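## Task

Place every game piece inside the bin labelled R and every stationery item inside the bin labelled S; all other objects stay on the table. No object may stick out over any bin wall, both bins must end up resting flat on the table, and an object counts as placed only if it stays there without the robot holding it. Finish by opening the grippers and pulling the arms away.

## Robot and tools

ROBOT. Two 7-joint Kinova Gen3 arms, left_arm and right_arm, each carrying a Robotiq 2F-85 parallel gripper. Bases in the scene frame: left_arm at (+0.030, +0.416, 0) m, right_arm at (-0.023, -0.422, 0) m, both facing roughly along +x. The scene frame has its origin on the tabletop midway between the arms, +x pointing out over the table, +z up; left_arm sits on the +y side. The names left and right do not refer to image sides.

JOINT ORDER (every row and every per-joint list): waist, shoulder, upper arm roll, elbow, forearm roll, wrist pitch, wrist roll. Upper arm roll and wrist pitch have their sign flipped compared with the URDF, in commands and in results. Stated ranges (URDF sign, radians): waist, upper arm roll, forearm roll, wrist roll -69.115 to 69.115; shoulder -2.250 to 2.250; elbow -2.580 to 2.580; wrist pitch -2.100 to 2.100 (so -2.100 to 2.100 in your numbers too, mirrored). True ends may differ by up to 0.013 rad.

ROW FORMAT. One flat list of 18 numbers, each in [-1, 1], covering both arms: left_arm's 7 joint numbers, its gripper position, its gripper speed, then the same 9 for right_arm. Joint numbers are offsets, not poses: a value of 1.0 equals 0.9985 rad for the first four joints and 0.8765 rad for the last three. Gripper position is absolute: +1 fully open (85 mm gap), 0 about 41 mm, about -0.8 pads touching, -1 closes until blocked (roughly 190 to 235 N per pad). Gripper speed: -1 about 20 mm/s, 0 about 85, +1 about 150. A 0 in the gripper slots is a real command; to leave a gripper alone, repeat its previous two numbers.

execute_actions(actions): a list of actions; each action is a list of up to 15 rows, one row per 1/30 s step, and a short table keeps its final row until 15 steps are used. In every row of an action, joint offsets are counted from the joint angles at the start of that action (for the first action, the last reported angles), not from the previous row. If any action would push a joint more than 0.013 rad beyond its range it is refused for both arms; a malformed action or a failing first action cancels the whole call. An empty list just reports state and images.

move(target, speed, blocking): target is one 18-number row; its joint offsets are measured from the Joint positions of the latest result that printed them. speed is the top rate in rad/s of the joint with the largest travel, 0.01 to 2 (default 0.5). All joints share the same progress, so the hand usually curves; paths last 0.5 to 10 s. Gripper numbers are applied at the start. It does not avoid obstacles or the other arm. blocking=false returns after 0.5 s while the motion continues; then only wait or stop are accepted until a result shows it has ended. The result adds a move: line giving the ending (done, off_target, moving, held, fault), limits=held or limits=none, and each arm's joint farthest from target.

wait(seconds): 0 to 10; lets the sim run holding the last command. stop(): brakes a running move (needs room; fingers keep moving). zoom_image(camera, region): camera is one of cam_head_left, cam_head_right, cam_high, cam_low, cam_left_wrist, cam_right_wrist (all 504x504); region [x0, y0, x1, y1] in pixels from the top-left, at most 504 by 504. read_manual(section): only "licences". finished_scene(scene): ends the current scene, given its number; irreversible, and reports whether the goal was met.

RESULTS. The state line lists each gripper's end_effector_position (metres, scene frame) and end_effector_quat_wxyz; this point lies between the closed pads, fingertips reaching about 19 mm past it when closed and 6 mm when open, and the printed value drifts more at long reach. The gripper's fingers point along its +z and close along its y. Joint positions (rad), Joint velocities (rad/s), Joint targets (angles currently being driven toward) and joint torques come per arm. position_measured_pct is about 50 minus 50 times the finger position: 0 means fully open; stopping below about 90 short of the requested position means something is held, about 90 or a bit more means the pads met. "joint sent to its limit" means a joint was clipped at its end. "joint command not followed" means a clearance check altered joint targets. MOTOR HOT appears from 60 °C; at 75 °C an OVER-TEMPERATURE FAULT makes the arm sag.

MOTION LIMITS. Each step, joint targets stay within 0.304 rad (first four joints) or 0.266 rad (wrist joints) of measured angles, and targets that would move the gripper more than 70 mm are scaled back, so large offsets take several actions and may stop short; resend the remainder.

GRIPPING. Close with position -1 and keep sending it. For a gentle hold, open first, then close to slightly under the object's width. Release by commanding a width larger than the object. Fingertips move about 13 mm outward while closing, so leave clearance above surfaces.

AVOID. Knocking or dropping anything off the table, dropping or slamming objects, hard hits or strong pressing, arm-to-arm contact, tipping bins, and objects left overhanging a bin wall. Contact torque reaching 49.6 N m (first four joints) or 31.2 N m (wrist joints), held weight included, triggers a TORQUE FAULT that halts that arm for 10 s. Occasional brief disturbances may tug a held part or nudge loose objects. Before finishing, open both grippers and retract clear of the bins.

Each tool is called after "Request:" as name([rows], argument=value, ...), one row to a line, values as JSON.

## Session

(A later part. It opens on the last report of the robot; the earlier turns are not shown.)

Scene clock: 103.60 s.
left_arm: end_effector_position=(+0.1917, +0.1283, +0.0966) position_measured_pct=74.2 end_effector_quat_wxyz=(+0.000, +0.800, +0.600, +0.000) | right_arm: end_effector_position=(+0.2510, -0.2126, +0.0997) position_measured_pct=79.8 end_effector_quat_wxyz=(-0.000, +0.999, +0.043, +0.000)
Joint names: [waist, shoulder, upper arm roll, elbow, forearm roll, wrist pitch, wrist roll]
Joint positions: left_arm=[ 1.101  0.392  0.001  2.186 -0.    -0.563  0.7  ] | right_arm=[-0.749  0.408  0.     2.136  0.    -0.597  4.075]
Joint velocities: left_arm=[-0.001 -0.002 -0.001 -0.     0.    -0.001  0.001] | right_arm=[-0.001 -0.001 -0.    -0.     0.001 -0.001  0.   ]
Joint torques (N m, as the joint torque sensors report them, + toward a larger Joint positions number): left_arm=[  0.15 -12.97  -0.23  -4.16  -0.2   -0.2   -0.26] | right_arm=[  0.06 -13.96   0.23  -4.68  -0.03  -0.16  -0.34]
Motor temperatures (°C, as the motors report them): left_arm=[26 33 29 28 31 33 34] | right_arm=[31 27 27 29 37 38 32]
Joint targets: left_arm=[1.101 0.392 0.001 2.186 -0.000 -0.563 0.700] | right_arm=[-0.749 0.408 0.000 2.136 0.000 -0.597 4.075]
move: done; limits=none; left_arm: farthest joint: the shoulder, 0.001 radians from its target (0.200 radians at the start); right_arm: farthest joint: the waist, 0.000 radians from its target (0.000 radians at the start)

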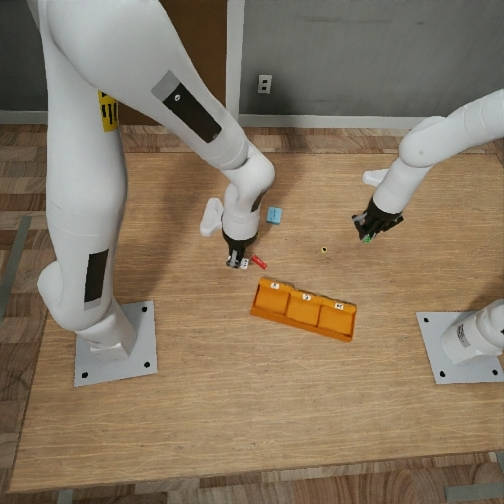

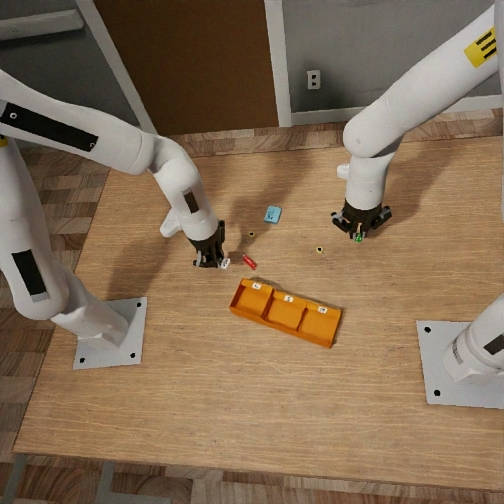

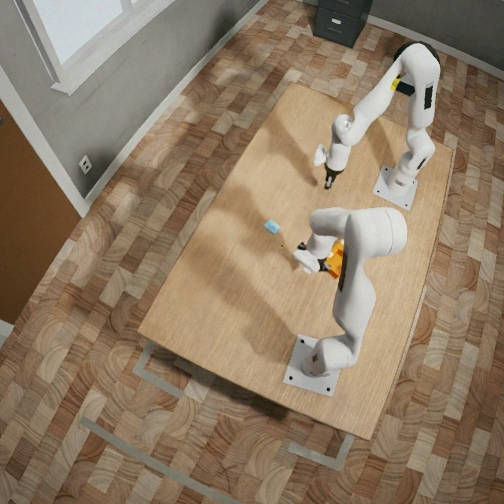

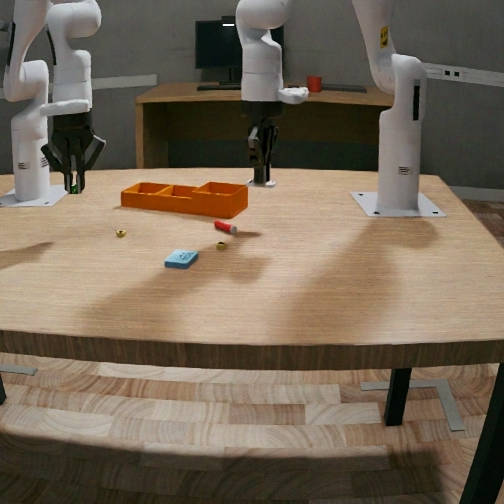

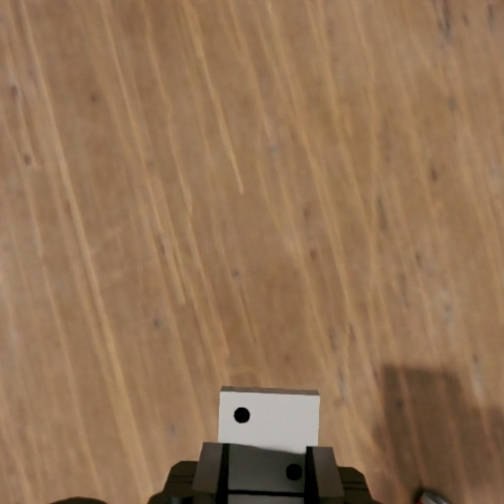

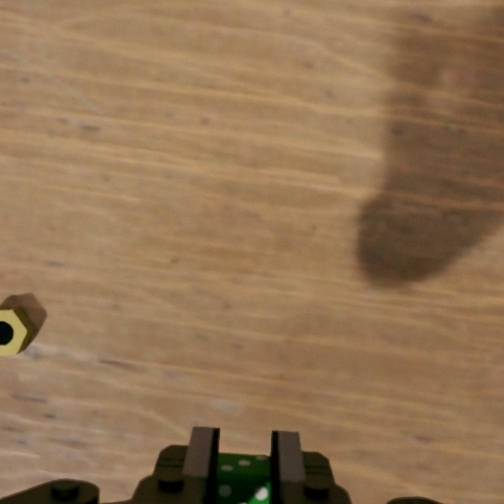

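Request:
move(target=[0.334,0.0,0,-0.178,0,-0.2,0.381,-1,0.5, 0,0,0,0,0,0,0,-1,0.5], speed=0.7)

Scene clock: 112.07 s.
left_arm: end_effector_position=(+0.1000, +0.0476, +0.1305) position_measured_pct=74.2 end_effector_quat_wxyz=(+0.002, +0.800, +0.600, -0.000) | right_arm: end_effector_position=(+0.2510, -0.2126, +0.0997) position_measured_pct=79.8 end_effector_quat_wxyz=(-0.000, +0.999, +0.043, +0.000)
Joint names: [waist, shoulder, upper arm roll, elbow, forearm roll, wrist pitch, wrist roll]
Joint positions: left_arm=[ 1.434  0.392  0.001  2.008 -0.    -0.738  1.034] | right_arm=[-0.749  0.408  0.     2.136  0.    -0.597  4.075]
Joint velocities: left_arm=[ 0.002 -0.001  0.    -0.001 -0.001 -0.     0.004] | right_arm=[-0.    -0.001 -0.     0.001 -0.     0.002 -0.   ]
Joint torques (N m, as the joint torque sensors report them, + toward a larger Joint positions number): left_arm=[  0.28 -13.98  -0.25  -5.5   -0.26  -0.17  -0.22] | right_arm=[  0.15 -14.03   0.16  -4.58   0.06  -0.22  -0.3 ]
Motor temperatures (°C, as the motors report them): left_arm=[26 33 29 28 31 33 34] | right_arm=[31 27 27 29 37 38 32]
Joint targets: left_arm=[1.434 0.392 0.001 2.008 -0.000 -0.738 1.034] | right_arm=[-0.749 0.408 0.000 2.136 0.000 -0.597 4.075]
move: done; limits=none; left_arm: farthest joint: the waist, 0.000 radians from its target (0.334 radians at the start); right_arm: farthest joint: the waist, 0.000 radians from its target (0.000 radians at the start)

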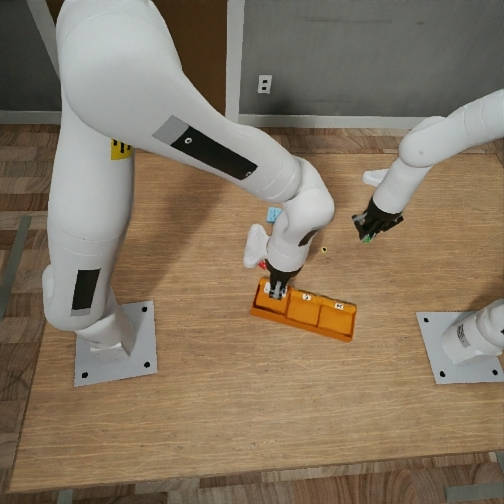

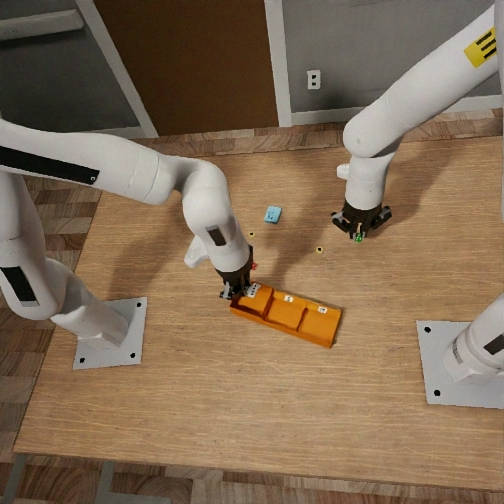

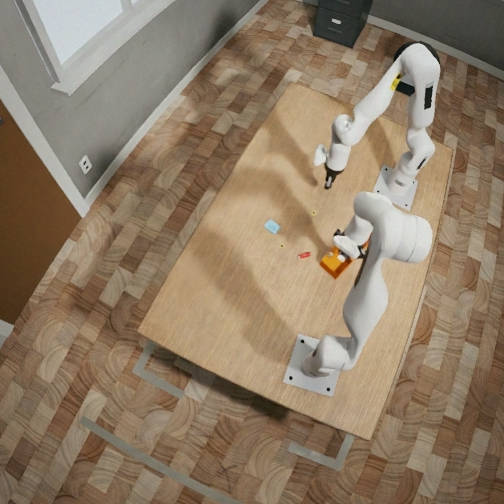

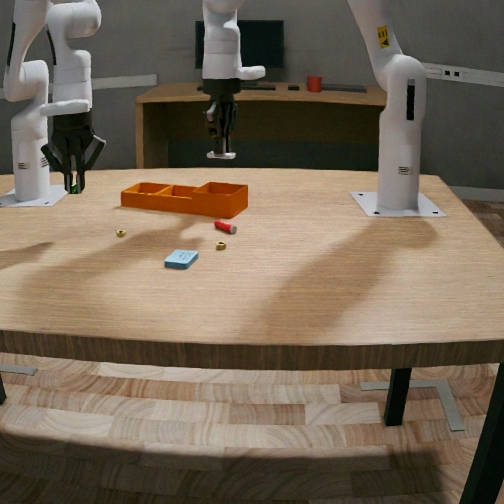

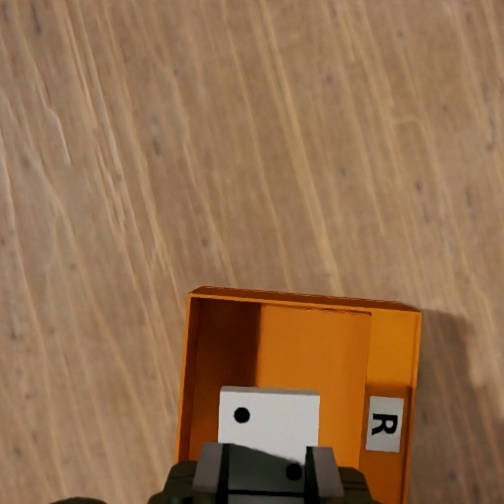

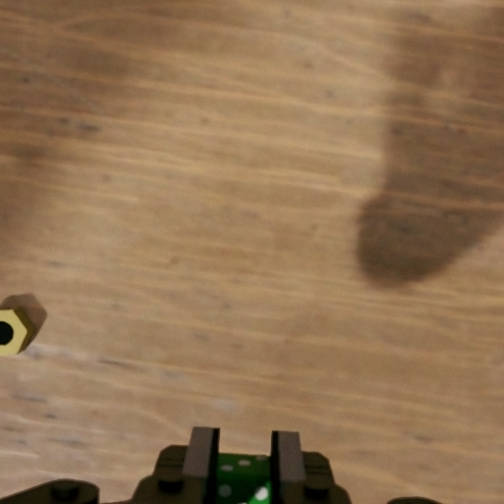

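Request:
move(target=[0,0.203,0,0.08,0,0.32,0,-1,0.5, 0,0,0,0,0,0,0,-1,0.5], speed=0.35)

Request:
move(target=[0,0,0,0,0,0,0,-0.15,0, 0,0,0,0,0,0,0,-1,0.5])

Request:
move(target=[0,-0.28,0,-0.08,0,-0.41,0,-0.15,0, 0,0,0,0,0,0,0,-1,0.5], speed=0.7)

Scene clock: 120.97 s.
left_arm: end_effector_position=(+0.1004, +0.0464, +0.0403) position_measured_pct=74.2 end_effector_quat_wxyz=(+0.001, +0.800, +0.600, +0.000) | right_arm: end_effector_position=(+0.2510, -0.2126, +0.0997) position_measured_pct=79.8 end_effector_quat_wxyz=(-0.000, +0.999, +0.043, +0.000)
Joint names: [waist, shoulder, upper arm roll, elbow, forearm roll, wrist pitch, wrist roll]
Joint positions: left_arm=[ 1.434  0.594  0.001  2.088 -0.    -0.457  1.034] | right_arm=[-0.749  0.408  0.     2.136  0.    -0.597  4.075]
Joint velocities: left_arm=[ 0.     0.004 -0.    -0.    -0.     0.     0.002] | right_arm=[ 0.     0.001  0.     0.001 -0.    -0.     0.   ]
Joint torques (N m, as the joint torque sensors report them, + toward a larger Joint positions number): left_arm=[  0.25 -15.17  -0.35  -3.53  -0.22  -0.25  -0.23] | right_arm=[  0.08 -13.75   0.02  -4.77  -0.03  -0.14  -0.34]
Motor temperatures (°C, as the motors report them): left_arm=[26 33 29 28 31 33 34] | right_arm=[31 27 27 29 37 38 32]
Joint targets: left_arm=[1.434 0.595 0.001 2.088 -0.000 -0.457 1.034] | right_arm=[-0.749 0.408 0.000 2.136 0.000 -0.597 4.075]
move: done; limits=none; left_arm: farthest joint: the waist, 0.000 radians from its target (0.000 radians at the start); right_arm: farthest joint: the waist, 0.000 radians from its target (0.000 radians at the start)

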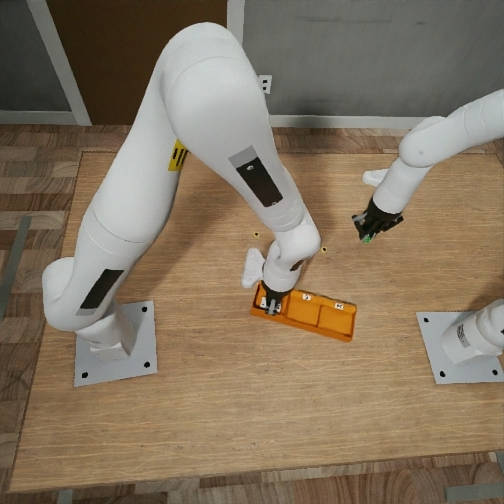

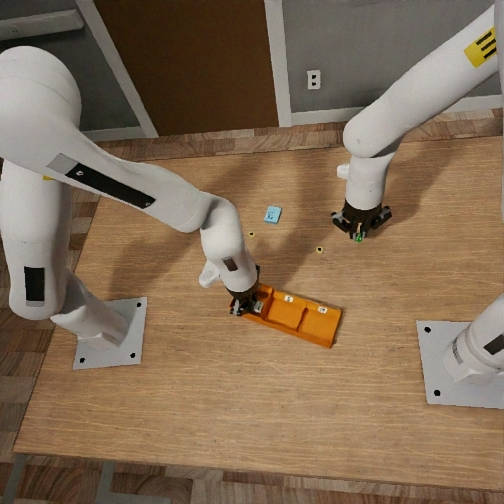

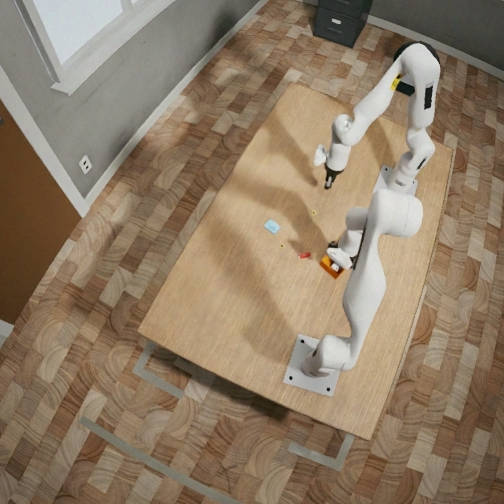

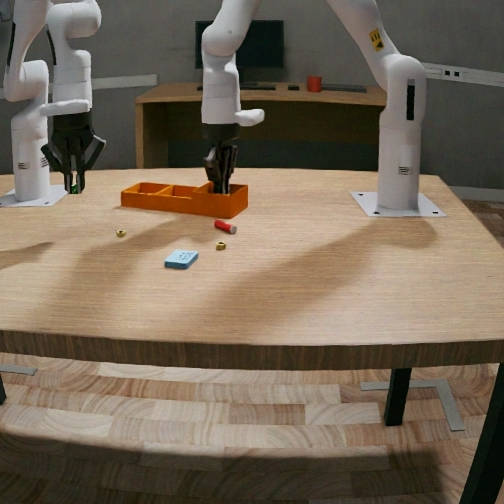

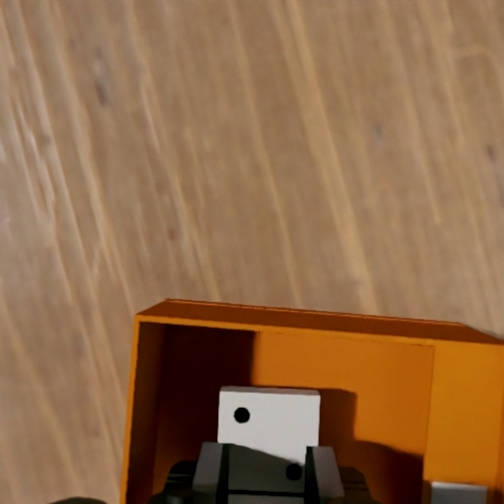

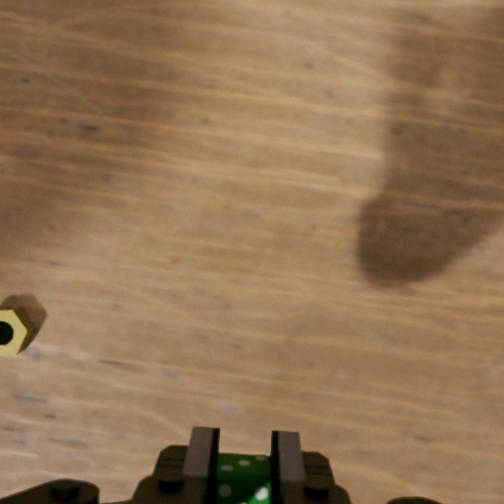

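Scene clock: 121.53 s.
left_arm: end_effector_position=(+0.1004, +0.0464, +0.0403) position_measured_pct=57.5 end_effector_quat_wxyz=(+0.001, +0.800, +0.600, +0.000) | right_arm: end_effector_position=(+0.2510, -0.2126, +0.0997) position_measured_pct=79.8 end_effector_quat_wxyz=(-0.000, +0.999, +0.043, +0.000)
Joint names: [waist, shoulder, upper arm roll, elbow, forearm roll, wrist pitch, wrist roll]
Joint positions: left_arm=[ 1.434  0.594  0.001  2.088 -0.    -0.457  1.034] | right_arm=[-0.749  0.408  0.     2.136  0.    -0.597  4.075]
Joint velocities: left_arm=[-0.     0.002  0.    -0.     0.001  0.     0.001] | right_arm=[-0.001  0.    -0.    -0.001  0.001  0.002  0.   ]
Joint torques (N m, as the joint torque sensors report them, + toward a larger Joint positions number): left_arm=[  0.17 -15.33  -0.23  -3.42  -0.19  -0.25  -0.29] | right_arm=[  0.01 -13.78   0.23  -4.71  -0.06  -0.15  -0.39]
Motor temperatures (°C, as the motors report them): left_arm=[26 33 29 28 31 33 34] | right_arm=[31 27 27 29 37 38 32]
Joint targets: left_arm=[1.434 0.594 0.001 2.088 -0.000 -0.457 1.034] | right_arm=[-0.749 0.408 0.000 2.136 0.000 -0.597 4.075]
move: done; limits=none; left_arm: farthest joint: the waist, 0.000 radians from its target (0.000 radians at the start); right_arm: farthest joint: the waist, 0.000 radians from its target (0.000 radians at the start)

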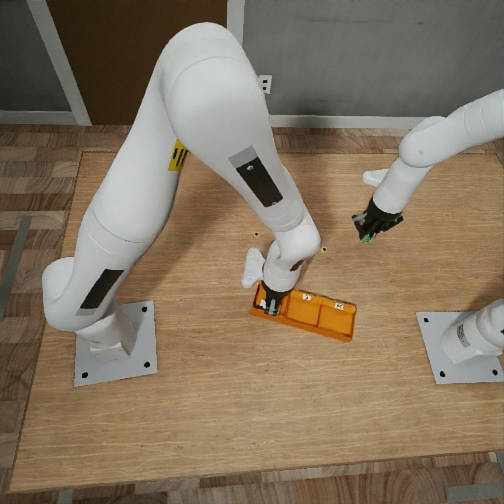

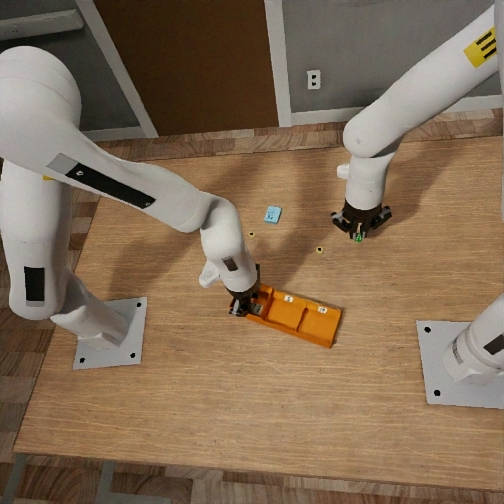

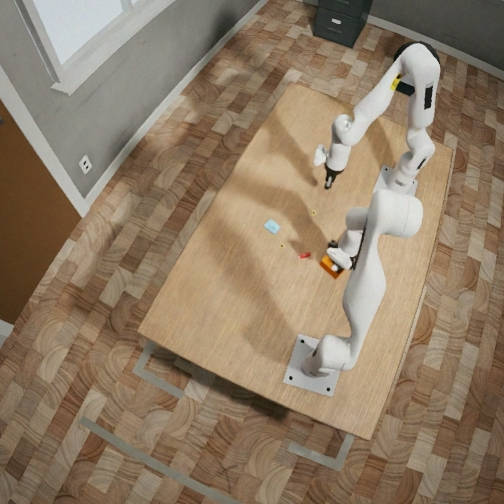

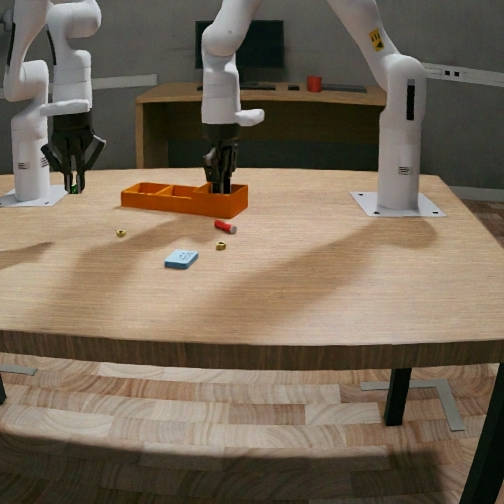

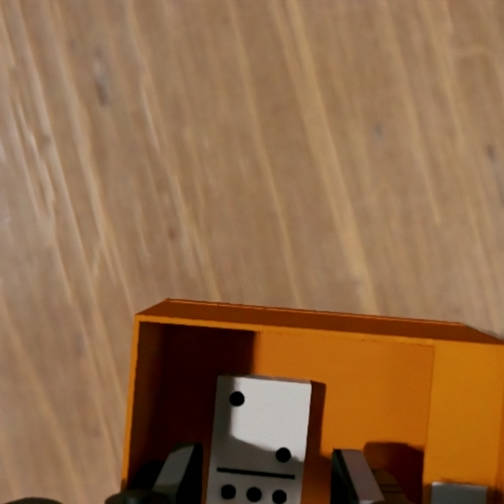

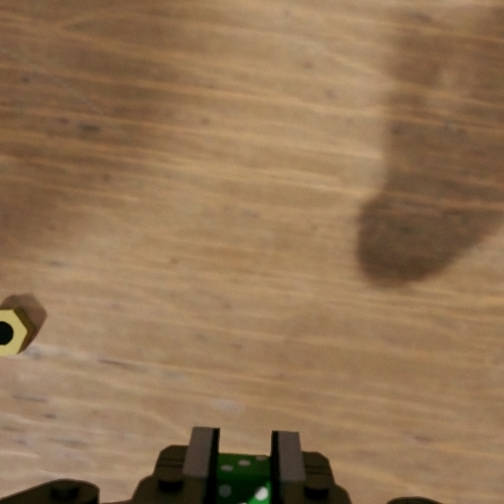

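Scene clock: 122.67 s.
left_arm: end_effector_position=(+0.0966, +0.0610, +0.1586) position_measured_pct=57.5 end_effector_quat_wxyz=(+0.001, +0.800, +0.600, -0.000) | right_arm: end_effector_position=(+0.2510, -0.2126, +0.0997) position_measured_pct=79.8 end_effector_quat_wxyz=(-0.000, +0.999, +0.043, +0.000)
Joint names: [waist, shoulder, upper arm roll, elbow, forearm roll, wrist pitch, wrist roll]
Joint positions: left_arm=[ 1.434  0.315  0.001  2.008 -0.    -0.817  1.034] | right_arm=[-0.749  0.408  0.     2.136  0.    -0.597  4.075]
Joint velocities: left_arm=[-0.001 -0.003  0.001  0.     0.     0.     0.002] | right_arm=[-0.001  0.001  0.    -0.001 -0.001  0.     0.   ]
Joint torques (N m, as the joint torque sensors report them, + toward a larger Joint positions number): left_arm=[  0.08 -12.91  -0.24  -5.98  -0.25  -0.23  -0.24] | right_arm=[  0.06 -14.02   0.23  -4.64   0.03  -0.11  -0.43]
Motor temperatures (°C, as the motors report them): left_arm=[26 33 29 28 31 33 34] | right_arm=[31 27 27 29 37 38 32]
Joint targets: left_arm=[1.434 0.315 0.001 2.008 -0.000 -0.817 1.034] | right_arm=[-0.749 0.408 0.000 2.136 0.000 -0.597 4.075]
move: done; limits=none; left_arm: farthest joint: the shoulder, 0.001 radians from its target (0.280 radians at the start); right_arm: farthest joint: the waist, 0.000 radians from its target (0.000 radians at the start)

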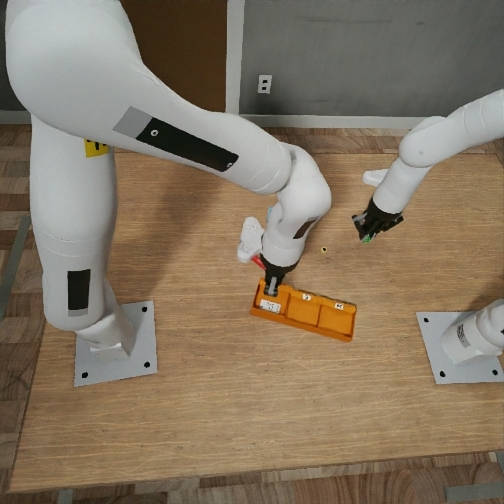

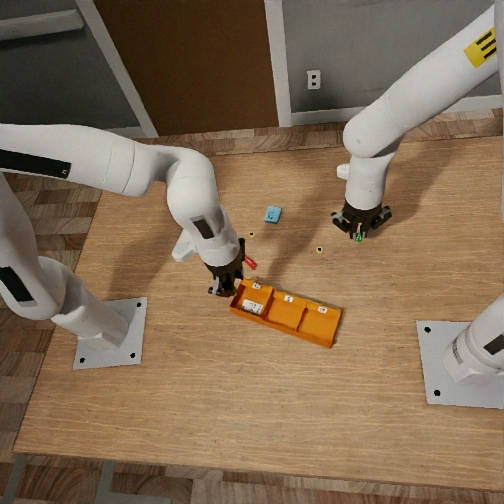

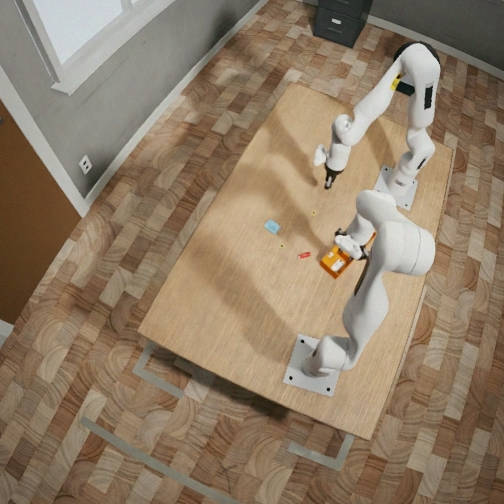

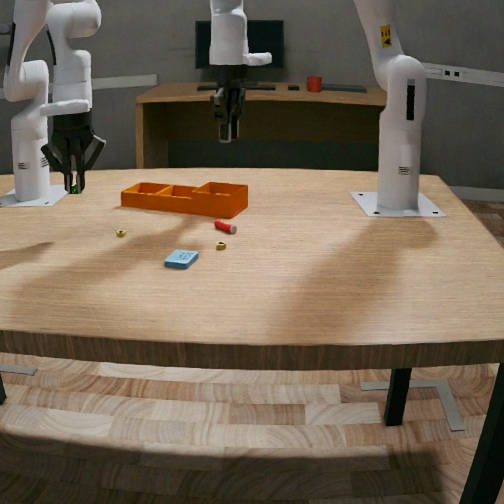

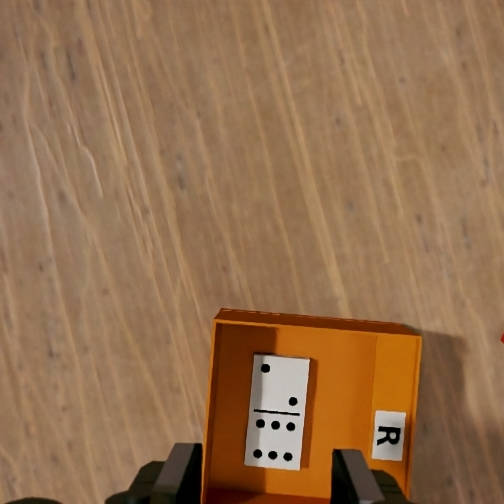

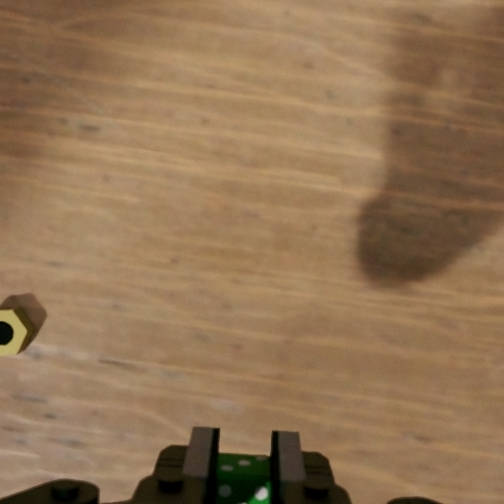

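Request:
move(target=[-1,0,0,0,0,0,0,-0.15,0, 0,0,0,0,0,0,0,-1,0.5], speed=1.2)

Request:
move(target=[0,0,0,0,0,0,0,-0.15,0, -0.569,0.159,0,-0.45,0,-0.333,-1,-1,0.5], speed=1.0)

Scene clock: 135.87 s.
left_arm: end_effector_position=(+0.3645, +0.2794, +0.1586) position_measured_pct=57.5 end_effector_quat_wxyz=(+0.001, +0.415, +0.910, +0.000) | right_arm: end_effector_position=(+0.2510, -0.2126, +0.0997) position_measured_pct=79.8 end_effector_quat_wxyz=(-0.000, +0.999, +0.043, +0.000)
Joint names: [waist, shoulder, upper arm roll, elbow, forearm roll, wrist pitch, wrist roll]
Joint positions: left_arm=[ 0.436  0.315  0.001  2.008 -0.    -0.817  1.034] | right_arm=[-0.749  0.408  0.     2.136  0.    -0.597  4.075]
Joint velocities: left_arm=[-0.003 -0.001  0.     0.    -0.001  0.     0.002] | right_arm=[ 0.     0.    -0.     0.001 -0.001 -0.001  0.   ]
Joint torques (N m, as the joint torque sensors report them, + toward a larger Joint positions number): left_arm=[  0.57 -12.92  -0.09  -5.96  -0.17  -0.21  -0.29] | right_arm=[  0.22 -13.96   0.05  -4.49   0.01  -0.17  -0.39]
Motor temperatures (°C, as the motors report them): left_arm=[26 33 29 28 31 33 34] | right_arm=[31 27 27 29 37 38 32]
Joint targets: left_arm=[0.436 0.315 0.001 2.008 -0.000 -0.817 1.034] | right_arm=[-0.749 0.408 0.000 2.136 0.000 -0.597 4.075]
move: done; limits=none; left_arm: farthest joint: the waist, 0.000 radians from its target (0.999 radians at the start); right_arm: farthest joint: the waist, 0.000 radians from its target (0.000 radians at the start)

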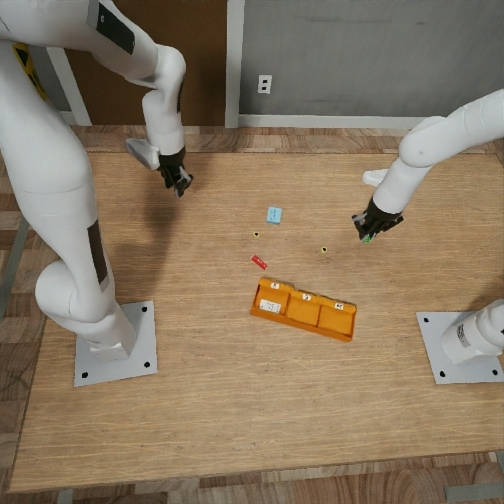

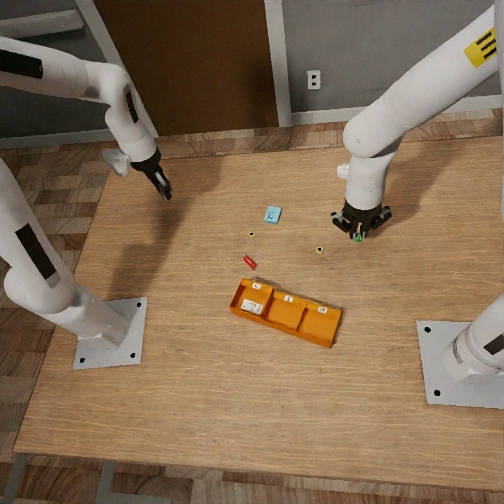

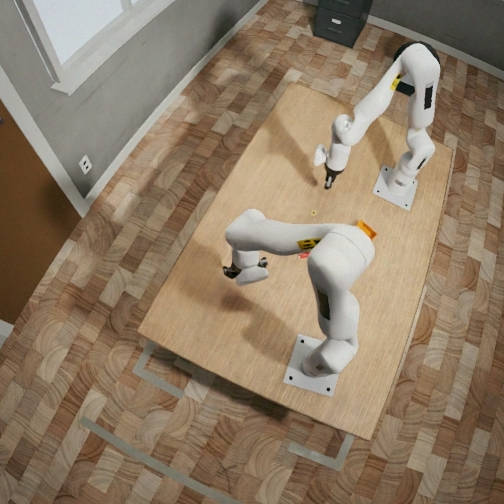

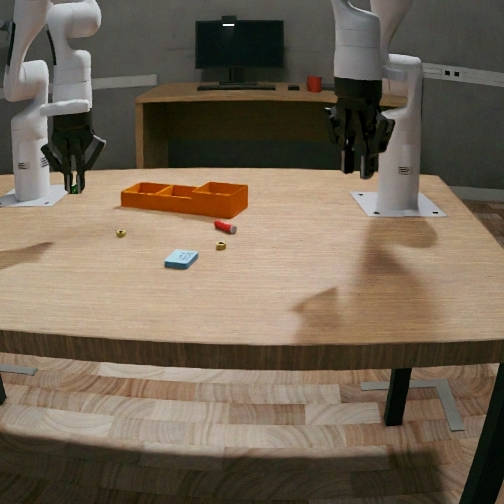

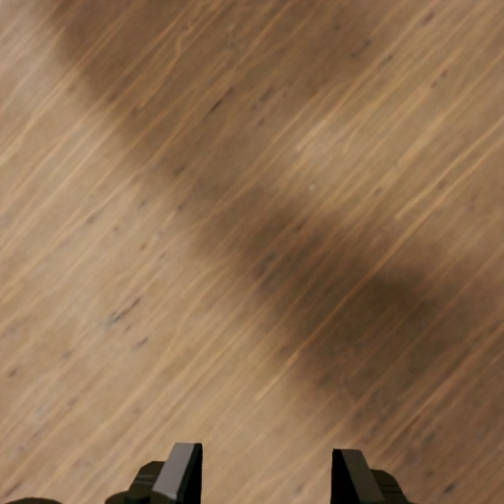

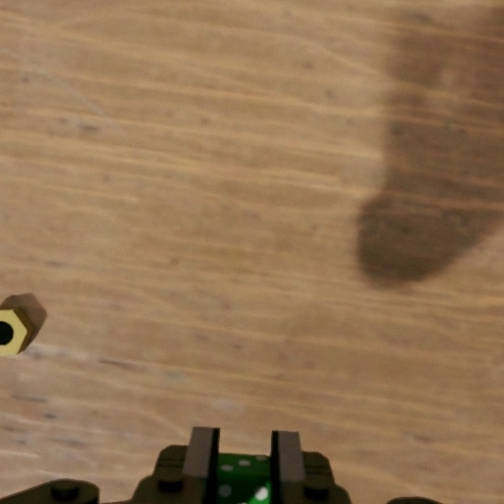

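Scene clock: 137.43 s.
left_arm: end_effector_position=(+0.3645, +0.2794, +0.1586) position_measured_pct=57.5 end_effector_quat_wxyz=(+0.001, +0.415, +0.910, +0.000) | right_arm: end_effector_position=(+0.1301, +0.0229, +0.1301) position_measured_pct=79.8 end_effector_quat_wxyz=(+0.000, +0.994, -0.111, -0.000)
Joint names: [waist, shoulder, upper arm roll, elbow, forearm roll, wrist pitch, wrist roll]
Joint positions: left_arm=[ 0.436  0.315  0.001  2.008 -0.    -0.817  1.034] | right_arm=[-1.317  0.567  0.     1.687  0.    -0.888  3.199]
Joint velocities: left_arm=[-0.     0.     0.     0.     0.001 -0.    -0.   ] | right_arm=[-0.003  0.001 -0.     0.     0.001 -0.    -0.   ]
Joint torques (N m, as the joint torque sensors report them, + toward a larger Joint positions number): left_arm=[  0.17 -12.93  -0.16  -6.04  -0.24  -0.31  -0.29] | right_arm=[  0.22 -19.02   0.11  -6.46  -0.02  -0.35  -0.24]
Motor temperatures (°C, as the motors report them): left_arm=[26 33 29 28 31 33 34] | right_arm=[31 27 27 29 37 38 32]
Joint targets: left_arm=[0.436 0.315 0.001 2.008 -0.000 -0.817 1.034] | right_arm=[-1.318 0.567 0.000 1.687 0.000 -0.888 3.199]
move: done; limits=none; left_arm: farthest joint: the waist, 0.000 radians from its target (0.000 radians at the start); right_arm: farthest joint: the waist, 0.000 radians from its target (0.568 radians at the start)

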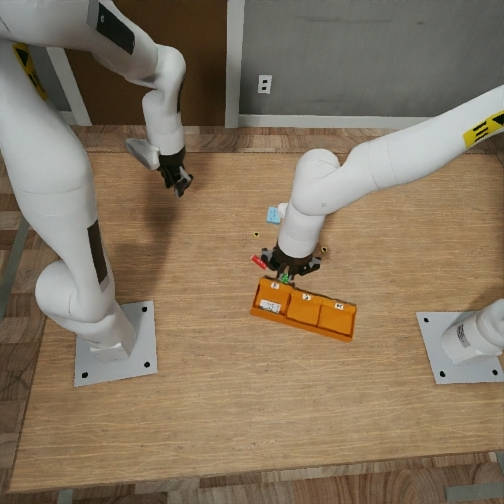

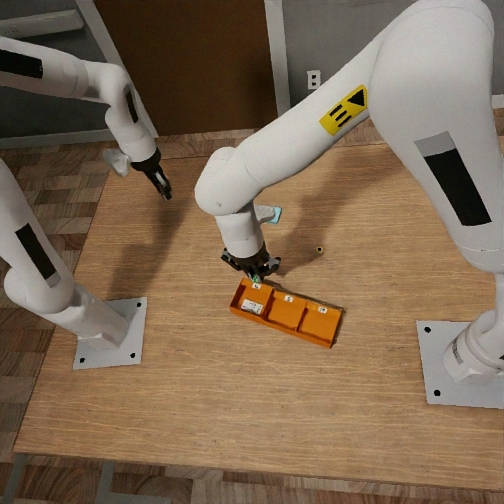

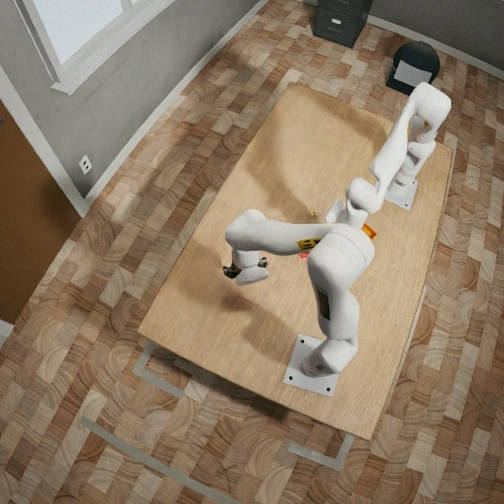

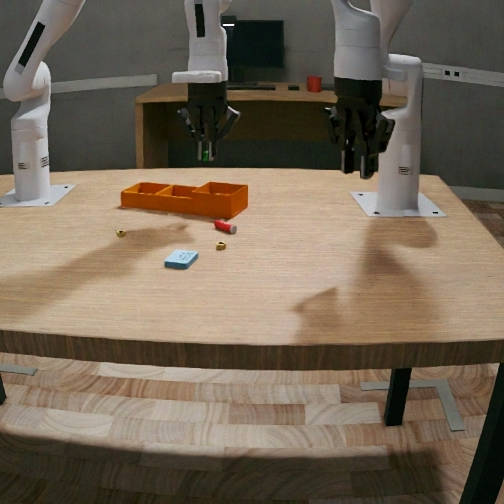

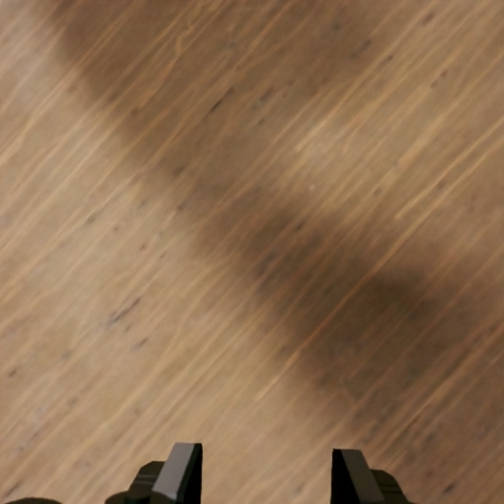

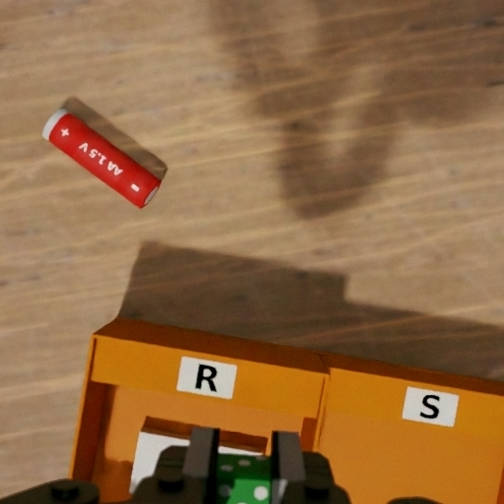

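Request:
move(target=[0,0,0,0,0,0,0,-0.15,0, -0.005,0.149,0,0.042,0,0.218,0,-1,0.5], speed=0.3)

Scene clock: 145.40 s.
left_arm: end_effector_position=(+0.3645, +0.2794, +0.1586) position_measured_pct=57.5 end_effector_quat_wxyz=(+0.001, +0.415, +0.910, +0.000) | right_arm: end_effector_position=(+0.1323, +0.0377, +0.0627) position_measured_pct=79.8 end_effector_quat_wxyz=(-0.011, +0.994, -0.109, +0.002)
Joint names: [waist, shoulder, upper arm roll, elbow, forearm roll, wrist pitch, wrist roll]
Joint positions: left_arm=[ 0.436  0.315  0.001  2.008 -0.    -0.817  1.034] | right_arm=[-1.322  0.692 -0.     1.723  0.    -0.704  3.199]
Joint velocities: left_arm=[ 0.001  0.     0.001  0.001 -0.     0.    -0.001] | right_arm=[ 0.001  0.001 -0.    -0.001  0.002  0.001 -0.   ]
Joint torques (N m, as the joint torque sensors report them, + toward a larger Joint positions number): left_arm=[  0.15 -12.86  -0.16  -6.03  -0.19  -0.23  -0.28] | right_arm=[ 0.01  1.15  0.58 -1.03 -0.05  2.92 -0.42]
Motor temperatures (°C, as the motors report them): left_arm=[26 33 29 28 31 33 34] | right_arm=[31 27 27 29 37 38 32]
Joint targets: left_arm=[0.436 0.315 0.001 2.008 -0.000 -0.817 1.034] | right_arm=[-1.322 0.716 0.000 1.729 0.000 -0.697 3.199]
move: off_target (right_arm); limits=none; left_arm: farthest joint: the waist, 0.000 radians from its target (0.000 radians at the start); right_arm: farthest joint: the shoulder, 0.024 radians from its target (0.149 radians at the start)

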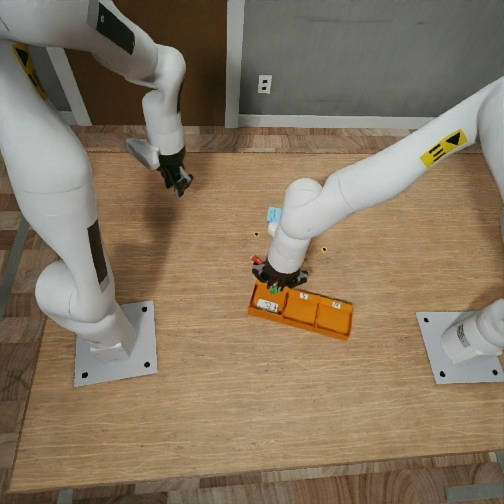

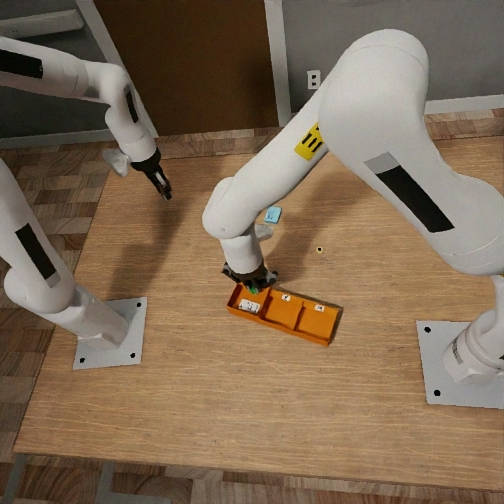

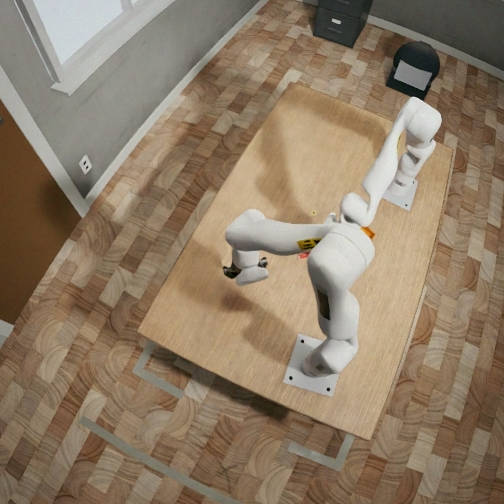

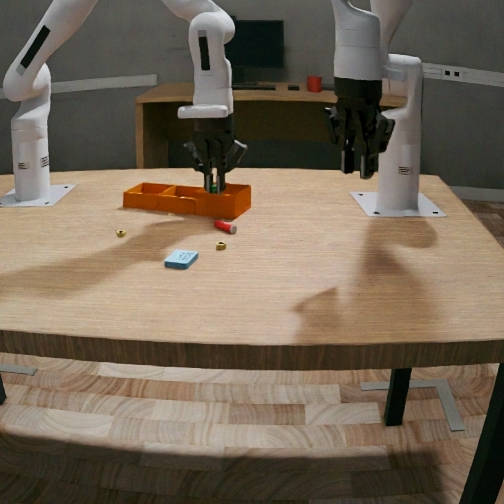

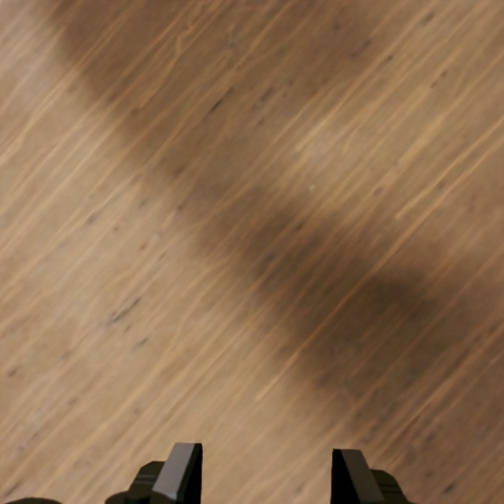

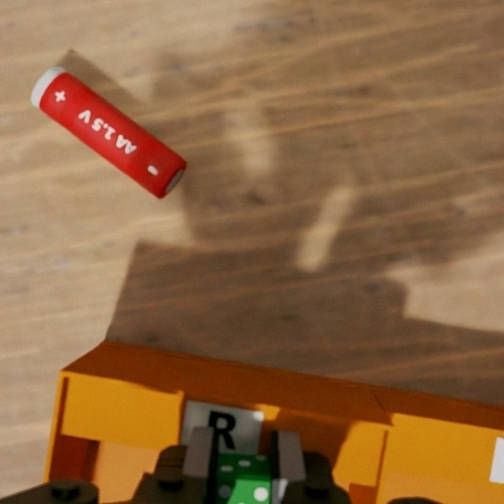

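Request:
move(target=[0,0,0,0,0,0,0,-0.15,0, -0.036,-0.041,0,-0.012,0,-0.087,0,-1,0.5], speed=0.2)

Scene clock: 151.40 s.
left_arm: end_effector_position=(+0.3645, +0.2794, +0.1586) position_measured_pct=57.5 end_effector_quat_wxyz=(+0.001, +0.415, +0.910, +0.000) | right_arm: end_effector_position=(+0.1137, +0.0346, +0.0846) position_measured_pct=79.8 end_effector_quat_wxyz=(+0.000, +0.996, -0.091, +0.000)
Joint names: [waist, shoulder, upper arm roll, elbow, forearm roll, wrist pitch, wrist roll]
Joint positions: left_arm=[ 0.436  0.315  0.001  2.008 -0.    -0.817  1.034] | right_arm=[-1.358  0.651 -0.     1.711  0.    -0.78   3.199]
Joint velocities: left_arm=[-0.    -0.001 -0.     0.     0.001 -0.001 -0.002] | right_arm=[-0.002 -0.002 -0.    -0.     0.001 -0.001  0.   ]
Joint torques (N m, as the joint torque sensors report them, + toward a larger Joint positions number): left_arm=[  0.09 -12.99  -0.2   -5.96  -0.21  -0.32  -0.25] | right_arm=[  0.3  -18.86   0.02  -5.88   0.11  -0.23  -0.39]
Motor temperatures (°C, as the motors report them): left_arm=[26 33 29 28 31 33 34] | right_arm=[31 27 27 29 37 38 32]
Joint targets: left_arm=[0.436 0.315 0.001 2.008 -0.000 -0.817 1.034] | right_arm=[-1.358 0.651 -0.000 1.711 0.000 -0.780 3.199]
move: done; limits=none; left_arm: farthest joint: the waist, 0.000 radians from its target (0.000 radians at the start); right_arm: farthest joint: the waist, 0.000 radians from its target (0.036 radians at the start)

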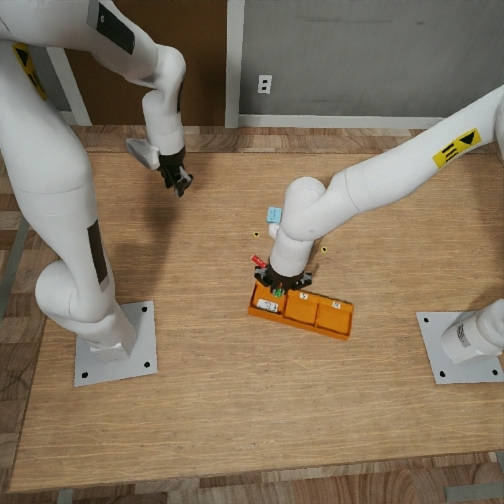

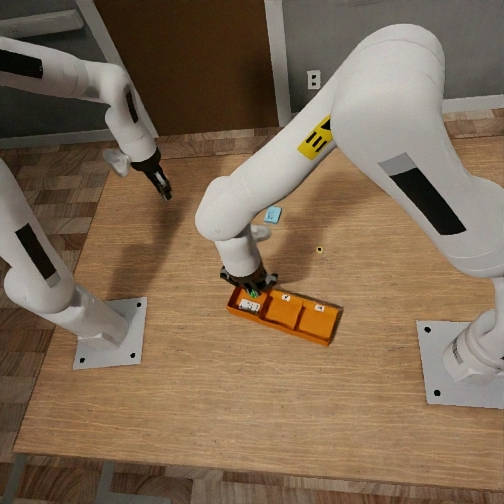

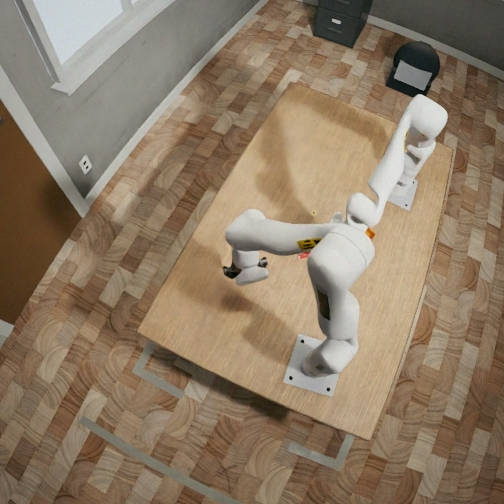

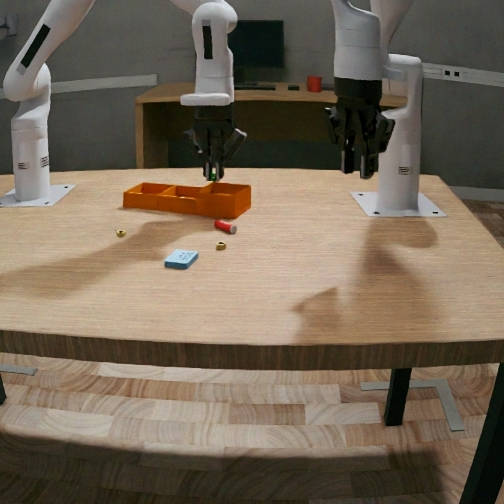

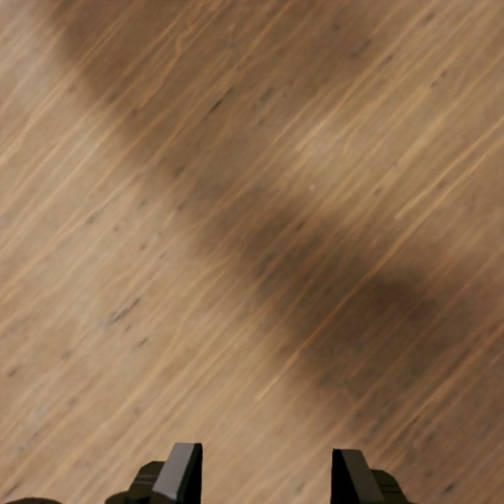

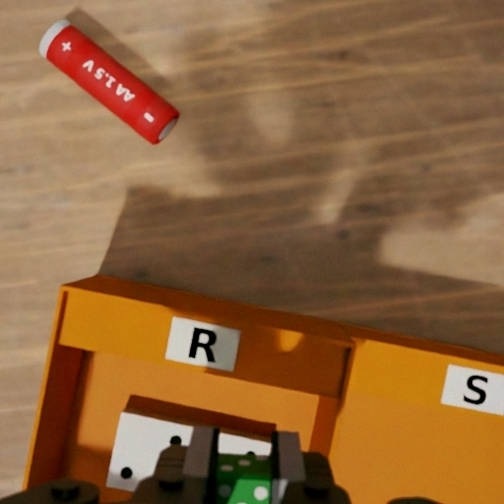

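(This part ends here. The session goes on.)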